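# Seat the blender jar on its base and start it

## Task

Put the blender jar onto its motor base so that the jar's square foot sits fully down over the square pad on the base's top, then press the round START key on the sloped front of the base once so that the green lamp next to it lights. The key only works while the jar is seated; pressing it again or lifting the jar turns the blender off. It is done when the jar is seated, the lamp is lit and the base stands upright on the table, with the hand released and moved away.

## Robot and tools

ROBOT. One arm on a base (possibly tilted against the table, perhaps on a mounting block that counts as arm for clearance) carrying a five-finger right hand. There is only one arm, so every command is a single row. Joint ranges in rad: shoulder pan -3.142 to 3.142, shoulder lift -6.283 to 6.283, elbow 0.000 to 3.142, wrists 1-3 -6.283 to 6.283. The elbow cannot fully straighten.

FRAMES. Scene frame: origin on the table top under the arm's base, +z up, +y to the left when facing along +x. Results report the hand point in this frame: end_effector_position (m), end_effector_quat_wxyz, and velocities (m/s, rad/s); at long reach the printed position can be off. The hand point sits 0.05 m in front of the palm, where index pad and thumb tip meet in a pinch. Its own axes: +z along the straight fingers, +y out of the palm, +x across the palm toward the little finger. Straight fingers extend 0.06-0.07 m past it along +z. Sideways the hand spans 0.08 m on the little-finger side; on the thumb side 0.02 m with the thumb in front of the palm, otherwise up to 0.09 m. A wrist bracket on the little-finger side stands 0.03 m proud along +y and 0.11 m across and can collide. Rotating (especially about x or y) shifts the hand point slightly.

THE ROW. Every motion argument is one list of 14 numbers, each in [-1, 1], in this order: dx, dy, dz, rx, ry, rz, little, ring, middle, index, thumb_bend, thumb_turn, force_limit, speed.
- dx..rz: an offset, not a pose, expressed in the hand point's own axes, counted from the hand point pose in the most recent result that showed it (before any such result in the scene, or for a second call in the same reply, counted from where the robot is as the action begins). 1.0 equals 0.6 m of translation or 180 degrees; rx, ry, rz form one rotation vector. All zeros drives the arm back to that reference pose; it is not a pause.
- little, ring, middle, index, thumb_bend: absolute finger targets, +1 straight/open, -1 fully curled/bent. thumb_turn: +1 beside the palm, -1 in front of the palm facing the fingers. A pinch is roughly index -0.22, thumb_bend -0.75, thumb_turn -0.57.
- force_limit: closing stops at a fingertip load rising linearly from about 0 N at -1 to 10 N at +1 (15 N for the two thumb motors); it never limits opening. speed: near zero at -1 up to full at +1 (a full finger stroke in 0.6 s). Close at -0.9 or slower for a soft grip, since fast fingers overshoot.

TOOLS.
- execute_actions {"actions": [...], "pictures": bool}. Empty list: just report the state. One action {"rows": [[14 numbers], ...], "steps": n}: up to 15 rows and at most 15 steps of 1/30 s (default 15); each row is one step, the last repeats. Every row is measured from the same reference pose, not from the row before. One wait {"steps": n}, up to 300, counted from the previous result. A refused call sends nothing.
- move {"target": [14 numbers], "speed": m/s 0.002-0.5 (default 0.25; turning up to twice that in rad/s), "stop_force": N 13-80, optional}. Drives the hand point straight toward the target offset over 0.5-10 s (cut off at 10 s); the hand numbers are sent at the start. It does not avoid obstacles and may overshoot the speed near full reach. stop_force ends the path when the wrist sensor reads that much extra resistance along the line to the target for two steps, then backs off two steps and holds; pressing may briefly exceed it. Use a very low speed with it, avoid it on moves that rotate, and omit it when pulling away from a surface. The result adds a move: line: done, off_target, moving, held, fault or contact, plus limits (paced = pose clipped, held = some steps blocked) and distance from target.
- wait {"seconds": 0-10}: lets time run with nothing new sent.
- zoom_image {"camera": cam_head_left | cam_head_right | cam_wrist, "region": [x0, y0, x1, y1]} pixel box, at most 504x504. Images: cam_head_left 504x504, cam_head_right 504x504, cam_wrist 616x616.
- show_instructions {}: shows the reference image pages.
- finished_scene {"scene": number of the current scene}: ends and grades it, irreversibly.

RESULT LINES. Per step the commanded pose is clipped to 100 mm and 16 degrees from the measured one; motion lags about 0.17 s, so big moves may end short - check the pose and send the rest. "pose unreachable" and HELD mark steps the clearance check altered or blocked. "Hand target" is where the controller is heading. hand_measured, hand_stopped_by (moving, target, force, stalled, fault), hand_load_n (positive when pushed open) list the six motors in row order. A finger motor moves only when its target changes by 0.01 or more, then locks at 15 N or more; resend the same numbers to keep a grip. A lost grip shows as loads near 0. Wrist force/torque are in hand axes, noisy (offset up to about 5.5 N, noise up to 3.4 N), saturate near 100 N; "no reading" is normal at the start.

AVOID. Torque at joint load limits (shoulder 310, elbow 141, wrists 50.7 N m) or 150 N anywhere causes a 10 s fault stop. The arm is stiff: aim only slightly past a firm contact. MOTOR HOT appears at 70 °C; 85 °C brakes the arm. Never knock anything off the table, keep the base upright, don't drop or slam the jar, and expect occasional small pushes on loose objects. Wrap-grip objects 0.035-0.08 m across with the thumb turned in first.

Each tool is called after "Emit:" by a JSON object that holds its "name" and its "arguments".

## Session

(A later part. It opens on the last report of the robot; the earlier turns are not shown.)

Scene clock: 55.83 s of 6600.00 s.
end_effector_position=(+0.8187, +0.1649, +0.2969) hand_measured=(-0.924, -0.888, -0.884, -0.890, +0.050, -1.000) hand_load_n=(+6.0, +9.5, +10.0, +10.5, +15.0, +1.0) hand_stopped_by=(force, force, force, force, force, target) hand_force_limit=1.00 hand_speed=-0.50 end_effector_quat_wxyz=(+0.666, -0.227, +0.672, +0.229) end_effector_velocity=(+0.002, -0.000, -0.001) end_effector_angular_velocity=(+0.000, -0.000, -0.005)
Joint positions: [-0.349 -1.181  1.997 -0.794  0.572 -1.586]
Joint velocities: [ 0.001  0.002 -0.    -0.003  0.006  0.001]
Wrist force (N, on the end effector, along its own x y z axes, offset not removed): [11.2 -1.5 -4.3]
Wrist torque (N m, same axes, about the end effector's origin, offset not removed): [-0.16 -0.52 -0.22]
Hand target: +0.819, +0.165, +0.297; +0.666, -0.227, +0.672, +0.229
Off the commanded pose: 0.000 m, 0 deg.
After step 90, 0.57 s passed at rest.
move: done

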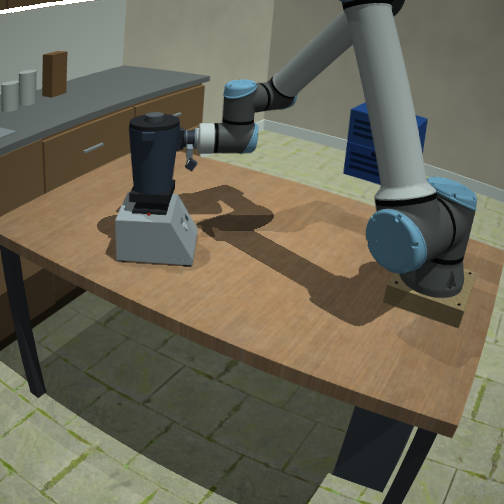

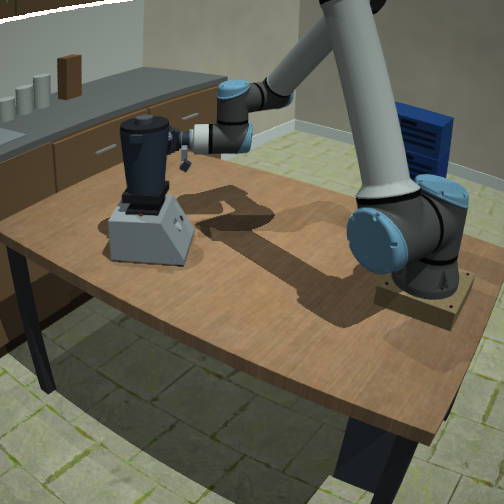

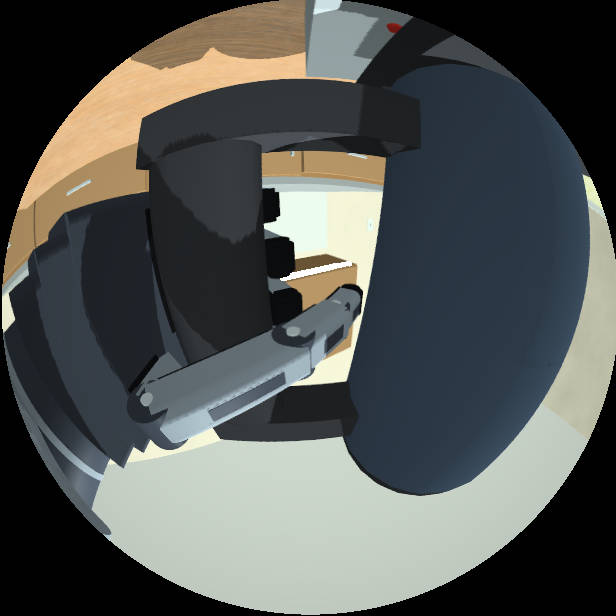

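Looks good. Lower.

Emit:
{"name": "move", "arguments": {"target": [0.03,0,0,0,0,0,-0.985,-0.985,-0.985,-0.985,-1,-1,1,-0.5], "speed": 0.03}}

Emit:
{"name": "move", "arguments": {"target": [0.05,0,0,0,0,0,-0.985,-0.985,-0.985,-0.985,-1,-1,1,-0.5], "speed": 0.008, "stop_force": 15}}

Emit:
{"name": "zoom_image", "arguments": {"camera": "cam_head_left", "region": [95,150,215,270]}}

Scene clock: 61.43 s of 6600.00 s.
end_effector_position=(+0.8185, +0.1649, +0.2790) hand_measured=(-0.924, -0.888, -0.884, -0.890, +0.050, -1.000) hand_load_n=(+6.0, +9.5, +10.0, +10.5, +15.0, +1.0) hand_stopped_by=(force, force, force, force, force, target) hand_force_limit=1.00 hand_speed=-0.50 end_effector_quat_wxyz=(+0.666, -0.227, +0.672, +0.229) end_effector_velocity=(+0.000, -0.000, -0.003) end_effector_angular_velocity=(+0.001, +0.001, +0.001)
Joint positions: [-0.349 -1.157  2.005 -0.826  0.571 -1.586]
Joint velocities: [-0.     0.004  0.    -0.004 -0.001  0.001]
Wrist force (N, on the end effector, along its own x y z axes, offset not removed): [14.5 -3.7 0.1]
Wrist torque (N m, same axes, about the end effector's origin, offset not removed): [-0.54 -1.15 0.09]
Hand target: +0.818, +0.165, +0.279; +0.666, -0.227, +0.672, +0.229
Off the commanded pose: 0.000 m, 0 deg.
After step 90, 1.67 s passed at rest.
move: done

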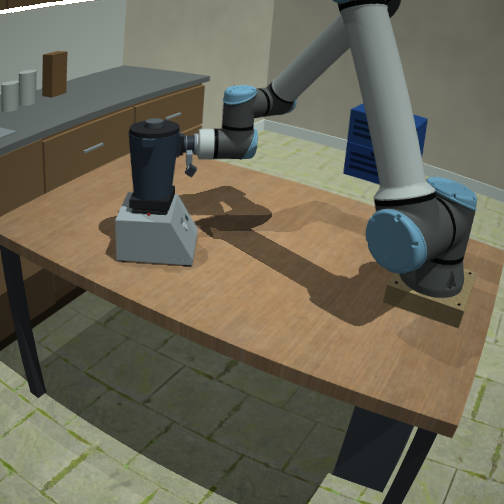

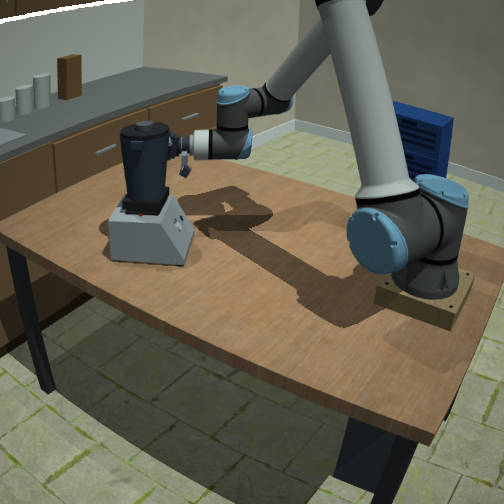

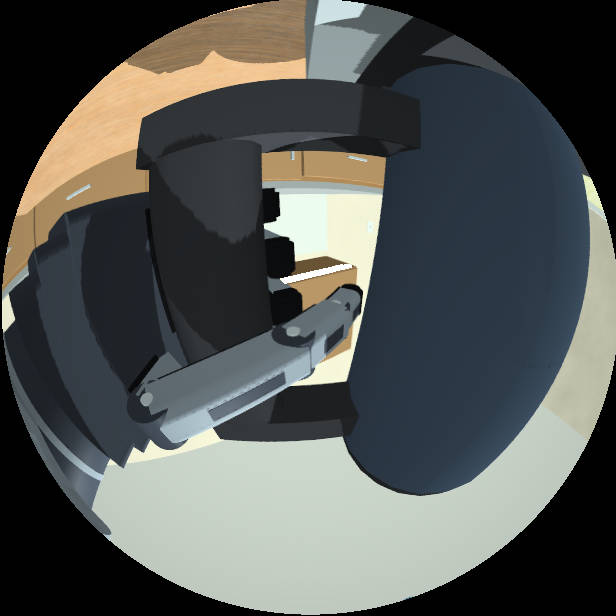

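Scene clock: 62.20 s of 6600.00 s.
end_effector_position=(+0.8184, +0.1649, +0.2758) hand_measured=(-0.924, -0.888, -0.884, -0.890, +0.050, -1.000) hand_load_n=(+7.0, +10.0, +9.5, +10.0, +14.5, +2.0) hand_stopped_by=(force, force, force, force, force, target) hand_force_limit=1.00 hand_speed=-0.50 end_effector_quat_wxyz=(+0.666, -0.227, +0.672, +0.229) end_effector_velocity=(+0.001, -0.000, +0.003) end_effector_angular_velocity=(+0.001, +0.001, -0.001)
Joint positions: [-0.349 -1.153  2.007 -0.832  0.571 -1.586]
Joint velocities: [ 0.    -0.003 -0.003  0.007  0.001  0.001]
Wrist force (N, on the end effector, along its own x y z axes, offset not removed): [0.1 -13.1 -7.0]
Wrist torque (N m, same axes, about the end effector's origin, offset not removed): [-0.85 -0.88 1.18]
Hand target: +0.818, +0.165, +0.276; +0.666, -0.227, +0.672, +0.229
Off the commanded pose: 0.027 m, 0 deg.
move: contact

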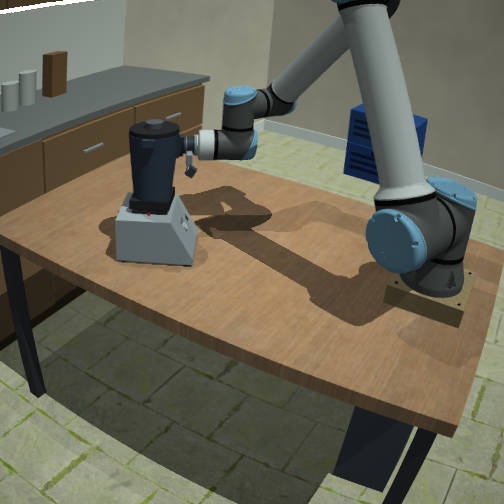

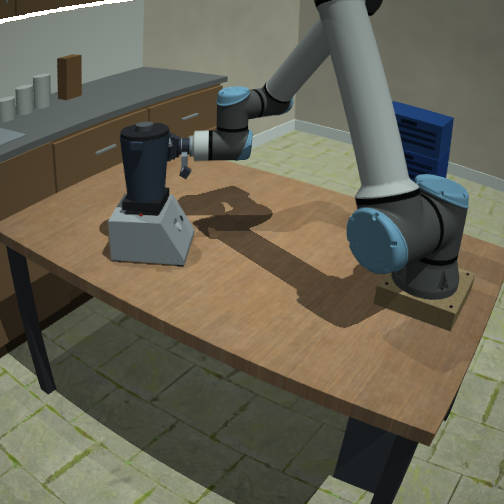

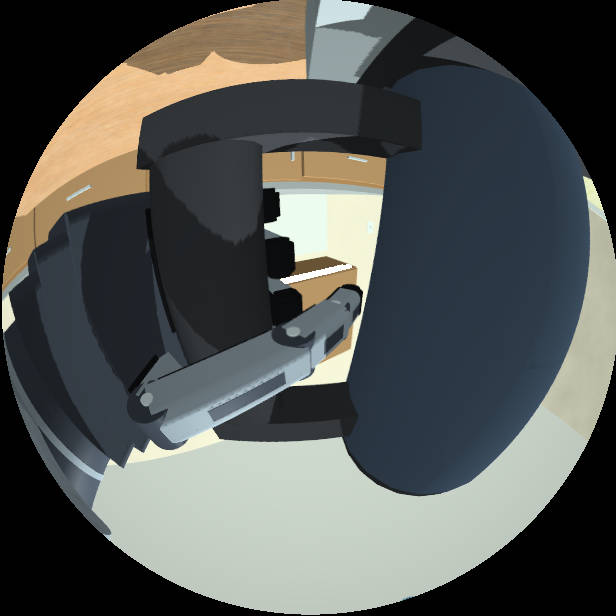

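Region (95, 150, 215, 270) of cam_head_left's 504x504 image, scaled by 4.200, with more detail than that image has.

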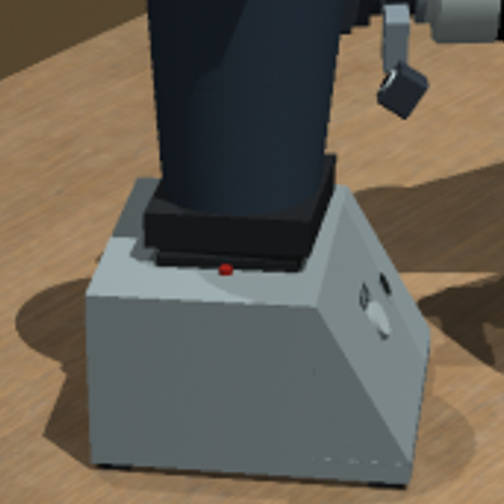

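Near rim sits on pad top; shift toward camera ~9 mm.

Emit:
{"name": "move", "arguments": {"target": [-0.004,0.015,0,0,0,0,-0.985,-0.985,-0.985,-0.985,-1,-1,1,-0.5], "speed": 0.01}}

Emit:
{"name": "move", "arguments": {"target": [0.05,0,0,0,0,0,-0.985,-0.985,-0.985,-0.985,-1,-1,1,-0.5], "speed": 0.008, "stop_force": 15}}

Emit:
{"name": "zoom_image", "arguments": {"camera": "cam_head_left", "region": [95,150,215,270]}}

Scene clock: 67.20 s of 6600.00 s.
end_effector_position=(+0.8131, +0.1719, +0.2782) hand_measured=(-0.924, -0.888, -0.884, -0.890, +0.050, -1.000) hand_load_n=(+6.0, +9.5, +10.0, +10.5, +15.0, +1.0) hand_stopped_by=(force, force, force, force, force, target) hand_force_limit=1.00 hand_speed=-0.50 end_effector_quat_wxyz=(+0.666, -0.227, +0.672, +0.229) end_effector_velocity=(-0.000, +0.001, +0.001) end_effector_angular_velocity=(-0.001, -0.002, -0.001)
Joint positions: [-0.341 -1.163  2.018 -0.832  0.579 -1.586]
Joint velocities: [ 0.002 -0.003  0.001 -0.     0.002 -0.001]
Wrist force (N, on the end effector, along its own x y z axes, offset not removed): [12.2 -2.1 2.2]
Wrist torque (N m, same axes, about the end effector's origin, offset not removed): [-0.56 -1.08 -0.11]
Hand target: +0.813, +0.172, +0.278; +0.666, -0.227, +0.672, +0.229
Off the commanded pose: 0.000 m, 0 deg.
After step 90, 0.87 s passed at rest.
move: done

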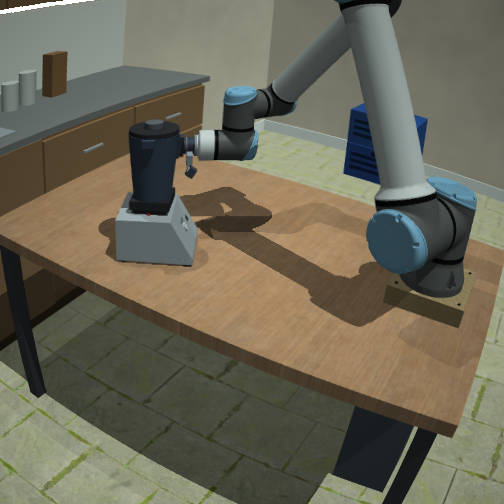

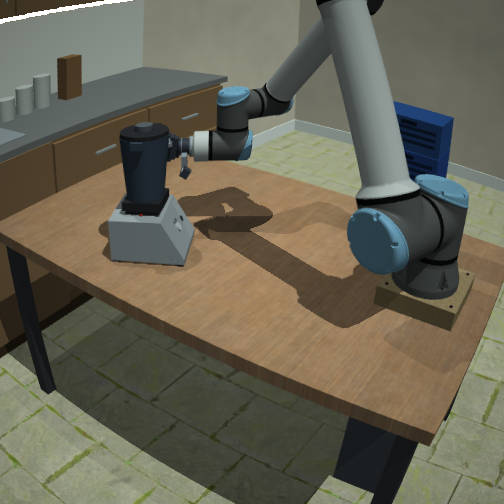

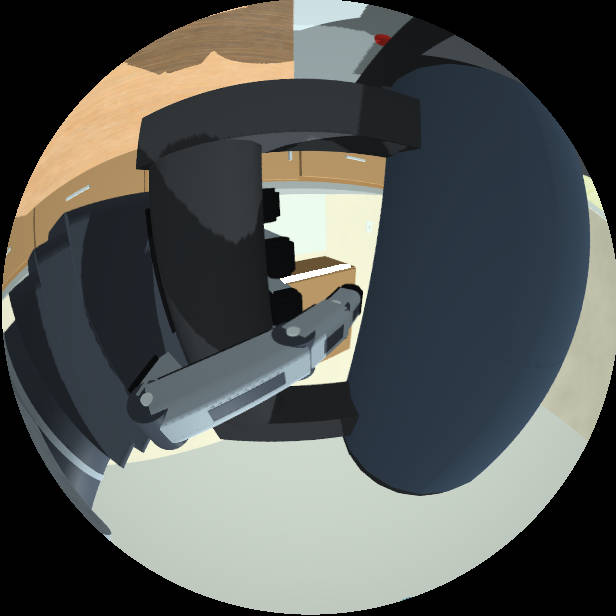

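Scene clock: 69.23 s of 6600.00 s.
end_effector_position=(+0.8130, +0.1718, +0.2649) hand_measured=(-0.924, -0.888, -0.884, -0.890, +0.052, -1.000) hand_load_n=(+8.0, +11.0, +10.0, +9.5, +14.5, +1.5) hand_stopped_by=(force, force, force, force, force, target) hand_force_limit=1.00 hand_speed=-0.50 end_effector_quat_wxyz=(+0.666, -0.227, +0.672, +0.229) end_effector_velocity=(-0.000, +0.000, +0.002) end_effector_angular_velocity=(+0.001, +0.002, -0.000)
Joint positions: [-0.341 -1.145  2.023 -0.856  0.579 -1.586]
Joint velocities: [-0.    -0.003 -0.001  0.007  0.    -0.   ]
Wrist force (N, on the end effector, along its own x y z axes, offset not removed): [-11.8 -9.9 4.3]
Wrist torque (N m, same axes, about the end effector's origin, offset not removed): [-0.87 -0.25 -0.36]
Hand target: +0.813, +0.172, +0.265; +0.666, -0.227, +0.672, +0.229
Off the commanded pose: 0.017 m, 0 deg.
move: contact

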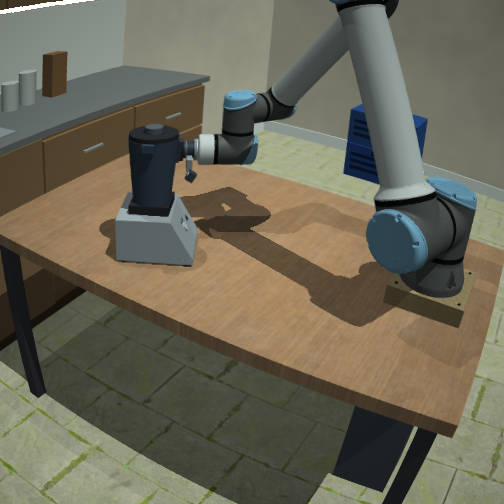

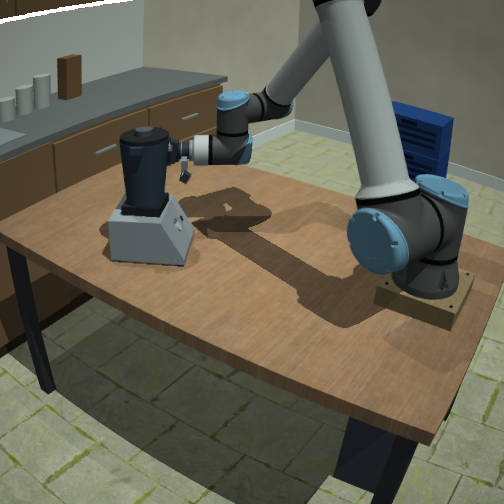

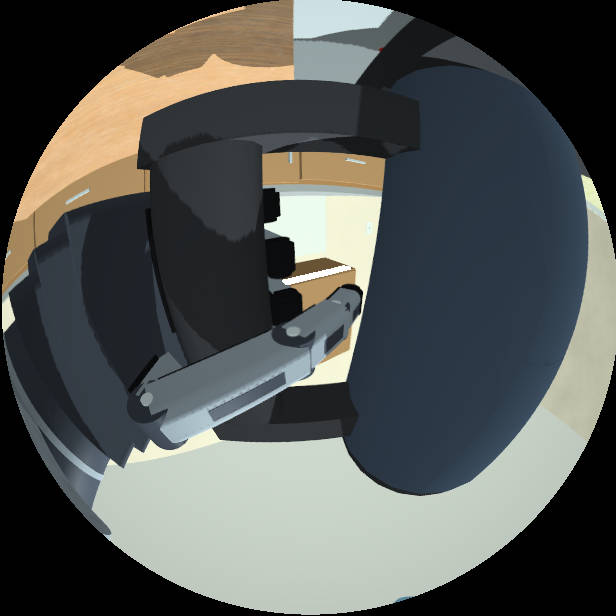

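Region (95, 150, 215, 270) of cam_head_left's 504x504 image, scaled by 4.200, with more detail than that image has.

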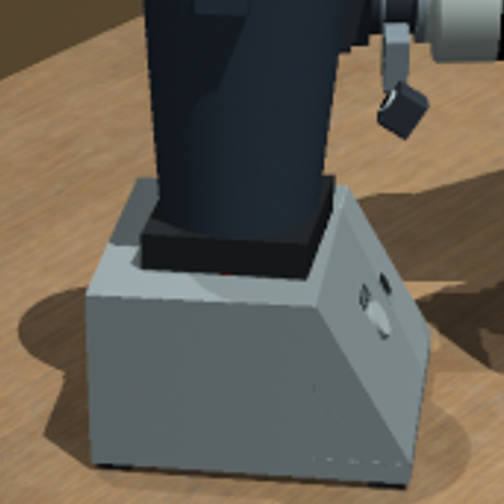

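Emit:
{"name": "move", "arguments": {"target": [-0.002,0,0,0,0,0,1,1,1,1,0.2,-1,1,-0.3]}}

Emit:
{"name": "move", "arguments": {"target": [0,-0.012,-0.03,0,0,0,1,1,1,1,0.2,-1,1,-0.3], "speed": 0.02}}

Emit:
{"name": "move", "arguments": {"target": [0,0,-0.3,0.05,0,0,1,1,1,1,0.2,-1,1,-0.3], "speed": 0.1}}

Scene clock: 74.47 s of 6600.00 s.
end_effector_position=(+0.8130, +0.1718, +0.2661) hand_measured=(+1.000, +1.000, +1.000, +1.000, +0.194, -1.000) hand_load_n=(+0.0, +0.0, +0.0, +0.0, -3.0, -2.5) hand_stopped_by=(target, target, target, target, target, target) hand_force_limit=1.00 hand_speed=-0.30 end_effector_quat_wxyz=(+0.666, -0.227, +0.672, +0.229) end_effector_velocity=(-0.000, +0.000, +0.000) end_effector_angular_velocity=(+0.000, +0.000, -0.000)
Joint positions: [-0.341 -1.147  2.023 -0.854  0.579 -1.586]
Joint velocities: [-0.    -0.001  0.001 -0.     0.     0.   ]
Wrist force (N, on the end effector, along its own x y z axes, offset not removed): [5.0 -1.8 1.6]
Wrist torque (N m, same axes, about the end effector's origin, offset not removed): [-0.15 -0.38 0.55]
Hand target: +0.813, +0.172, +0.266; +0.666, -0.227, +0.672, +0.229
Off the commanded pose: 0.000 m, 0 deg.
After step 90, 0.30 s passed at rest.
move: done

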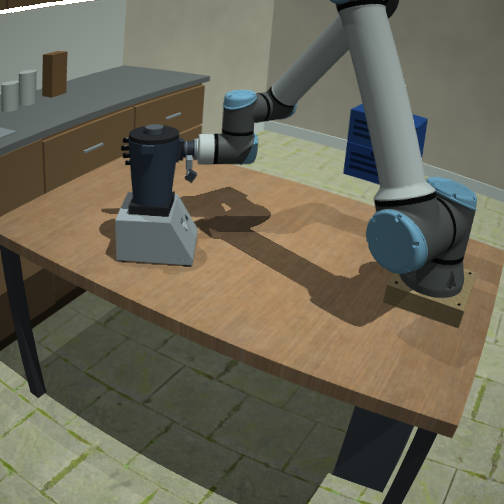

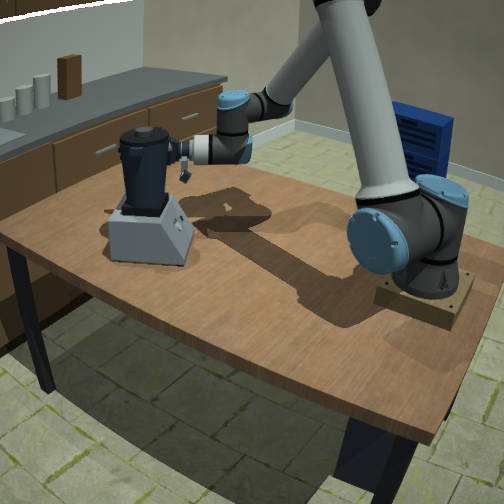

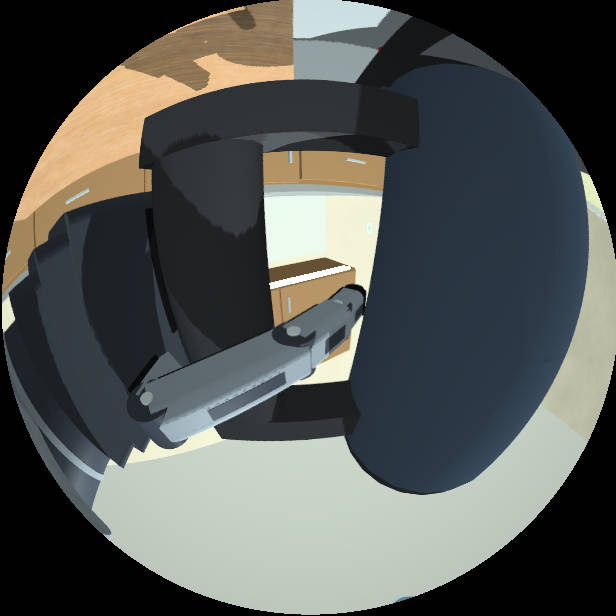

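Scene clock: 75.73 s of 6600.00 s.
end_effector_position=(+0.8032, +0.1553, +0.2662) hand_measured=(+1.000, +1.000, +1.000, +1.000, +0.196, -1.000) hand_load_n=(+0.0, +0.0, +0.0, +0.0, +0.0, +0.0) hand_stopped_by=(target, target, target, target, target, target) hand_force_limit=1.00 hand_speed=-0.30 end_effector_quat_wxyz=(+0.666, -0.227, +0.672, +0.229) end_effector_velocity=(-0.001, -0.002, +0.000) end_effector_angular_velocity=(-0.001, -0.001, -0.000)
Joint positions: [-0.372 -1.157  2.04  -0.86   0.548 -1.587]
Joint velocities: [-0.003 -0.001  0.001 -0.    -0.003 -0.001]
Wrist force (N, on the end effector, along its own x y z axes, offset not removed): [7.7 -1.2 1.7]
Wrist torque (N m, same axes, about the end effector's origin, offset not removed): [-0.33 -1.16 1.01]
Hand target: +0.803, +0.155, +0.266; +0.666, -0.227, +0.672, +0.229
Off the commanded pose: 0.000 m, 0 deg.
move: done

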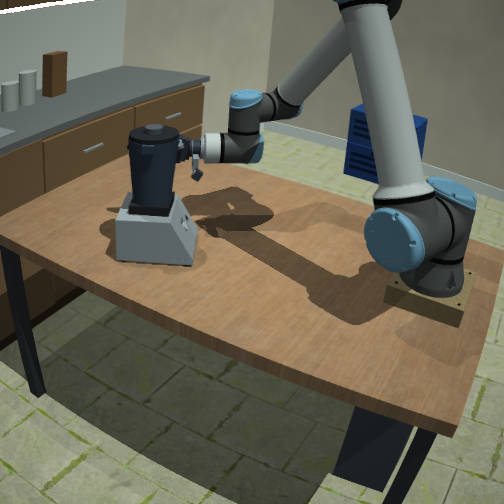

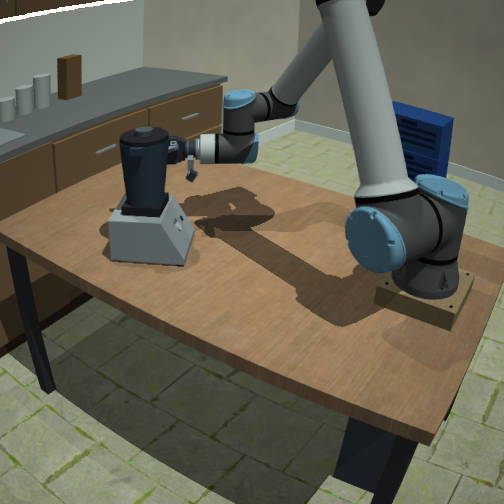

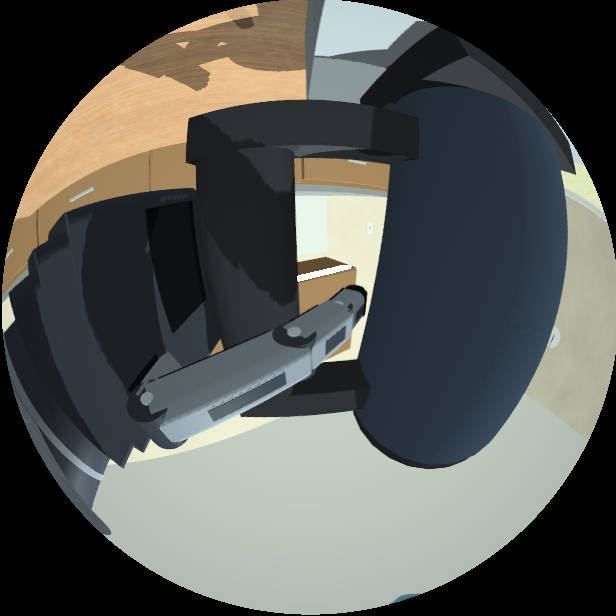

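Scene clock: 78.03 s of 6600.00 s.
end_effector_position=(+0.6606, +0.0457, +0.2677) hand_measured=(+1.000, +1.000, +1.000, +1.000, +0.196, -1.000) hand_load_n=(+0.0, +0.0, +0.0, +0.0, +0.0, +0.0) hand_stopped_by=(target, target, target, target, target, target) hand_force_limit=1.00 hand_speed=-0.30 end_effector_quat_wxyz=(+0.682, -0.174, +0.688, +0.175) end_effector_velocity=(-0.001, -0.001, +0.000) end_effector_angular_velocity=(-0.001, -0.001, -0.002)
Joint positions: [-0.669 -1.357  2.344 -0.955  0.409 -1.598]
Joint velocities: [-0.004 -0.002  0.002 -0.    -0.002 -0.   ]
Wrist force (N, on the end effector, along its own x y z axes, offset not removed): [-0.4 -3.2 -0.1]
Wrist torque (N m, same axes, about the end effector's origin, offset not removed): [-0.48 0.29 0.33]
Hand target: +0.660, +0.046, +0.268; +0.682, -0.174, +0.688, +0.175
Off the commanded pose: 0.000 m, 0 deg.
move: done

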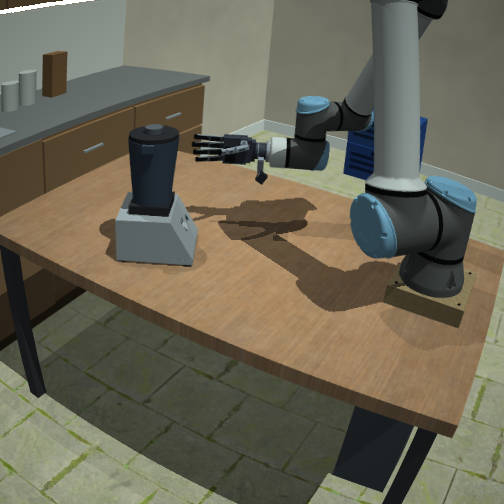

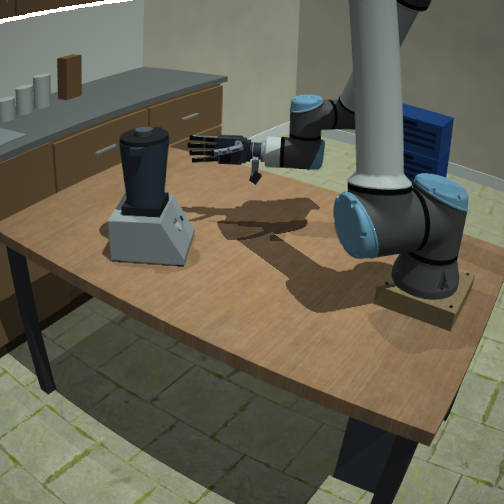

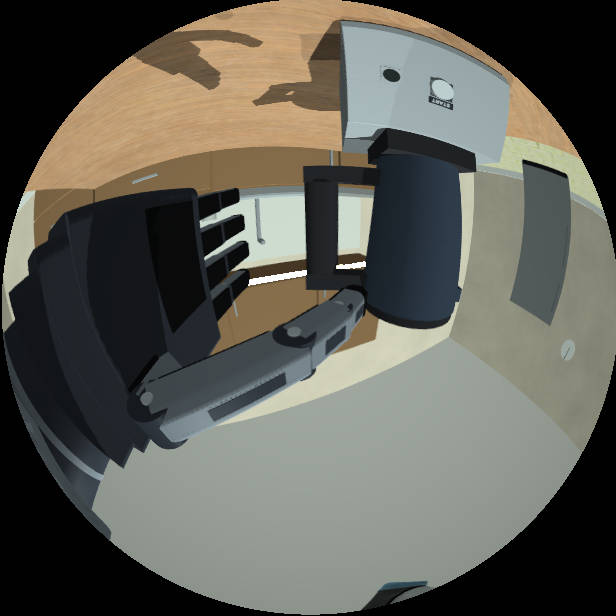

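Emit:
{"name": "move", "arguments": {"target": [0.237,0.298,-0.073,0,0.167,0,1,1,1,1,1,1,1,0.5], "speed": 0.12}}

Scene clock: 85.10 s of 6600.00 s.
end_effector_position=(+0.5356, +0.1816, +0.1268) hand_measured=(+1.000, +1.000, +1.000, +1.000, +1.000, +1.000) hand_load_n=(+0.0, +0.0, +0.0, +0.0, +0.0, +0.0) hand_stopped_by=(target, target, target, target, target, target) hand_force_limit=1.00 hand_speed=0.50 end_effector_quat_wxyz=(+0.481, -0.213, +0.841, +0.124) end_effector_velocity=(-0.000, +0.001, -0.001) end_effector_angular_velocity=(-0.001, +0.003, -0.001)
Joint positions: [-0.495 -1.333  2.458 -0.3    0.769 -2.229]
Joint velocities: [ 0.004 -0.001 -0.     0.001  0.005  0.003]
Wrist force (N, on the end effector, along its own x y z axes, offset not removed): [3.7 -6.1 -1.3]
Wrist torque (N m, same axes, about the end effector's origin, offset not removed): [-1.05 -0.43 0.47]
Hand target: +0.536, +0.182, +0.127; +0.481, -0.213, +0.842, +0.124
Off the commanded pose: 0.000 m, 0 deg.
After step 90, 1.40 s passed at rest.
move: done

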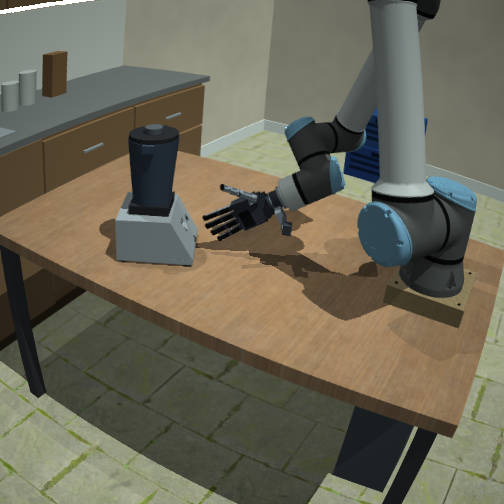

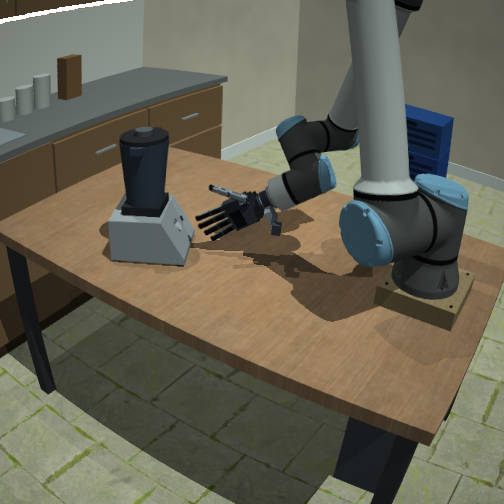

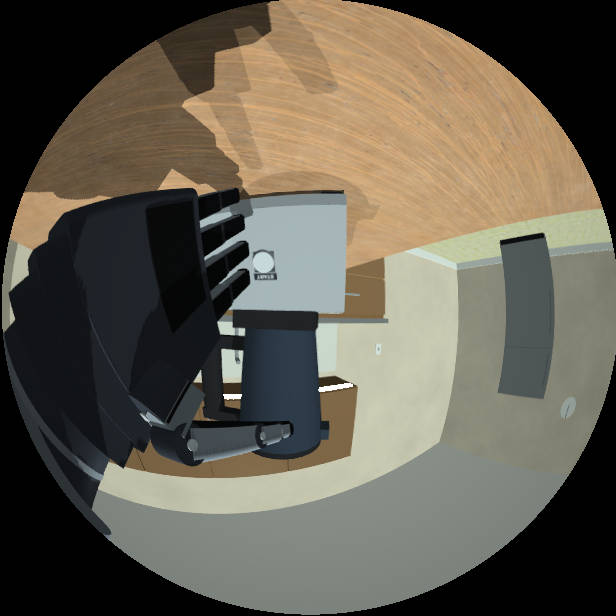

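Emit:
{"name": "move", "arguments": {"target": [0,0.007,0.05,0,0,0,-1,-1,-1,1,1,1,1,0.5], "speed": 0.04}}

Emit:
{"name": "move", "arguments": {"target": [0,0,0.1,0,0,0,-1,-1,-1,1,1,1,1,0.5], "speed": 0.012, "stop_force": 13}}

Emit:
{"name": "move", "arguments": {"target": [0,0,-0.2,0,0,0,1,1,1,1,1,1,1,0.5], "speed": 0.1}}

Scene clock: 91.27 s of 6600.00 s.
end_effector_position=(+0.5561, +0.1976, +0.1116) hand_measured=(-1.000, -1.000, -1.000, +1.000, +1.000, +1.000) hand_load_n=(+0.0, +0.0, +0.0, +0.0, +0.0, +0.0) hand_stopped_by=(target, target, target, target, target, target) hand_force_limit=1.00 hand_speed=0.50 end_effector_quat_wxyz=(+0.481, -0.213, +0.841, +0.124) end_effector_velocity=(+0.001, +0.001, -0.001) end_effector_angular_velocity=(+0.000, +0.001, -0.002)
Joint positions: [-0.421 -1.287  2.426 -0.366  0.821 -2.155]
Joint velocities: [ 0.004  0.003 -0.001 -0.004  0.004  0.005]
Wrist force (N, on the end effector, along its own x y z axes, offset not removed): [0.3 -4.4 -0.3]
Wrist torque (N m, same axes, about the end effector's origin, offset not removed): [-0.81 0.09 0.21]
Hand target: +0.556, +0.198, +0.112; +0.481, -0.213, +0.841, +0.124
Off the commanded pose: 0.000 m, 0 deg.
After step 90, 2.03 s passed at rest.
move: done

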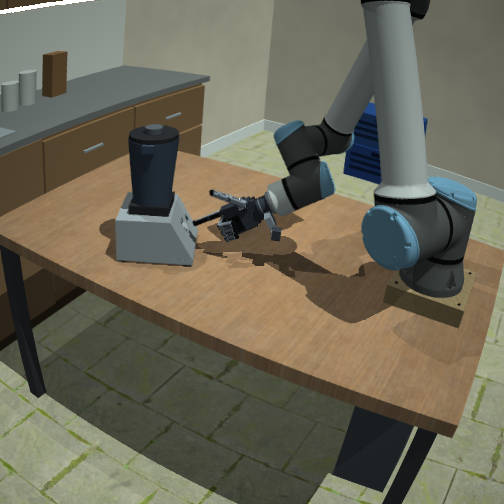

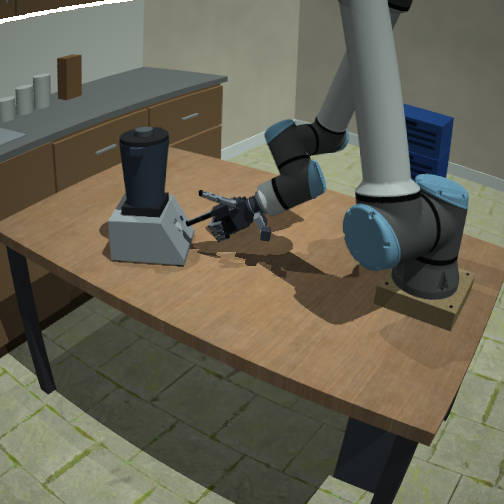

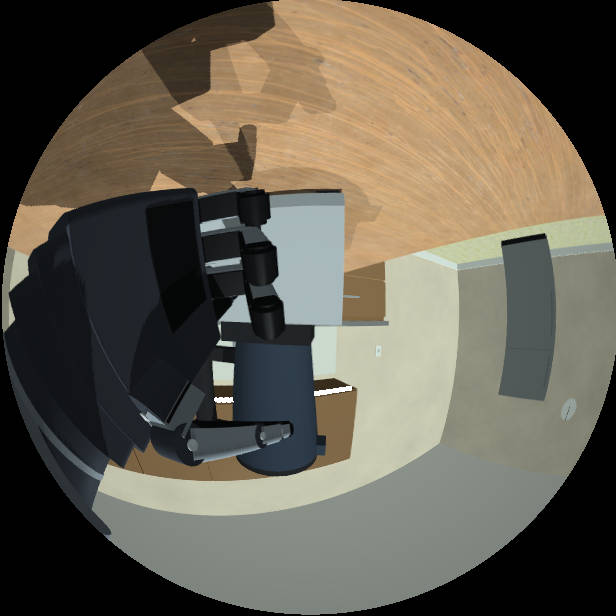

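Scene clock: 93.83 s of 6600.00 s.
end_effector_position=(+0.5760, +0.2085, +0.0983) hand_measured=(-1.000, -1.000, -1.000, +1.000, +1.000, +1.000) hand_load_n=(+0.0, +0.0, +0.0, -1.0, +0.0, +0.0) hand_stopped_by=(target, target, target, target, target, target) hand_force_limit=1.00 hand_speed=0.50 end_effector_quat_wxyz=(+0.481, -0.213, +0.841, +0.124) end_effector_velocity=(-0.003, -0.001, +0.002) end_effector_angular_velocity=(-0.001, +0.001, +0.001)
Joint positions: [-0.369 -1.242  2.392 -0.409  0.859 -2.107]
Joint velocities: [-0.007 -0.007  0.005  0.007 -0.005 -0.008]
Wrist force (N, on the end effector, along its own x y z axes, offset not removed): [-3.7 -7.0 -14.4]
Wrist torque (N m, same axes, about the end effector's origin, offset not removed): [-0.34 -0.75 -0.38]
Hand target: +0.576, +0.208, +0.099; +0.481, -0.213, +0.841, +0.124
Off the commanded pose: 0.034 m, 0 deg.
move: contact

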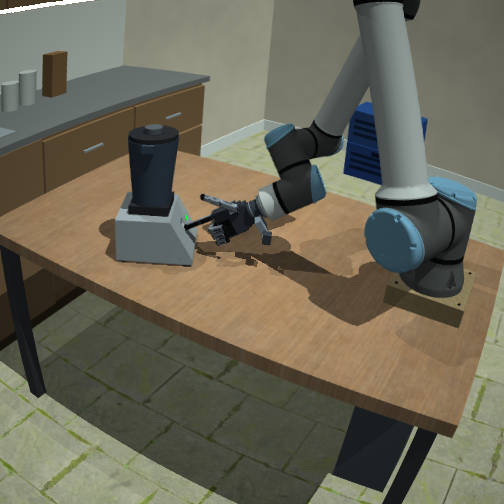

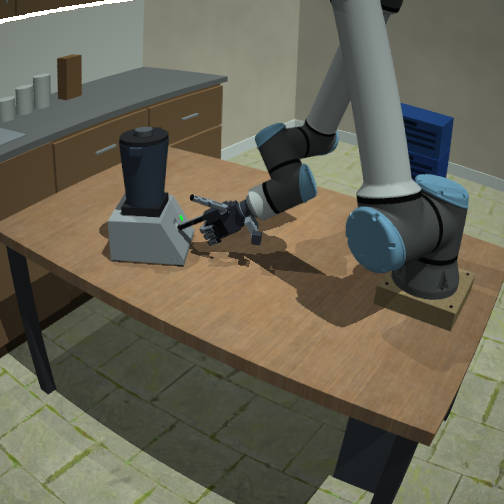

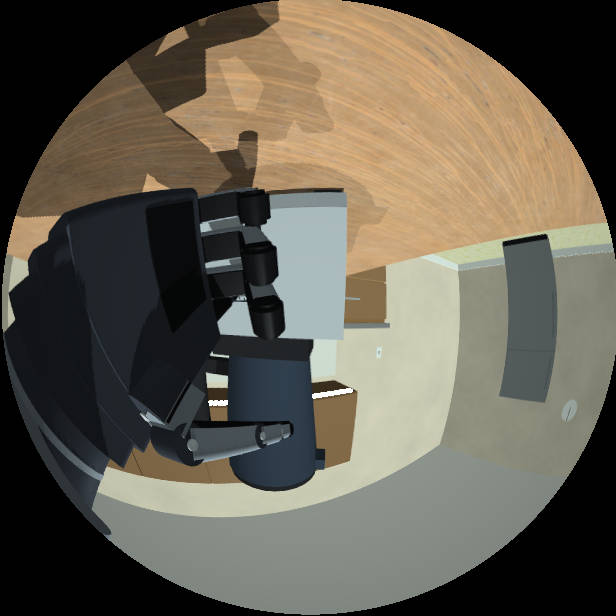

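Scene clock: 95.57 s of 6600.00 s.
end_effector_position=(+0.4855, +0.1589, +0.1592) hand_measured=(+1.000, +1.000, +1.000, +1.000, +1.000, +1.000) hand_load_n=(+0.0, +0.0, +0.0, +0.0, +0.0, +0.0) hand_stopped_by=(target, target, target, target, target, target) hand_force_limit=1.00 hand_speed=0.50 end_effector_quat_wxyz=(+0.481, -0.213, +0.841, +0.124) end_effector_velocity=(-0.001, -0.001, +0.001) end_effector_angular_velocity=(-0.001, +0.000, +0.002)
Joint positions: [-0.664 -1.436  2.534 -0.121  0.664 -2.43 ]
Joint velocities: [-0.007 -0.     0.     0.009 -0.004 -0.012]
Wrist force (N, on the end effector, along its own x y z axes, offset not removed): [-0.1 -0.3 6.7]
Wrist torque (N m, same axes, about the end effector's origin, offset not removed): [-0.44 -0.34 0.40]
Hand target: +0.485, +0.159, +0.159; +0.481, -0.213, +0.841, +0.124
Off the commanded pose: 0.000 m, 0 deg.
move: done

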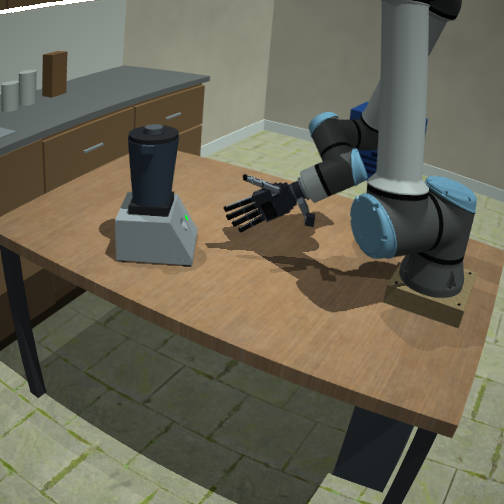

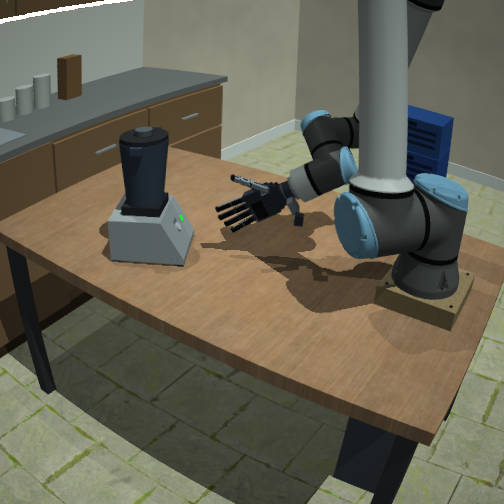

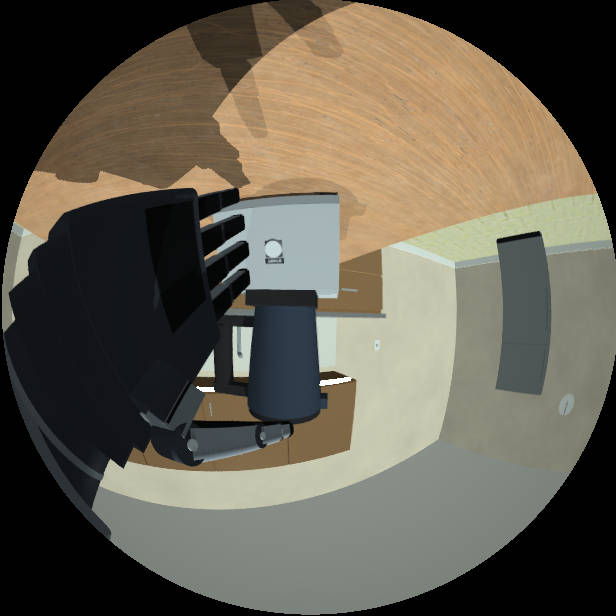

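Emit:
{"name": "finished_scene", "arguments": {"scene": 2}}

The scene is finished: the task was done.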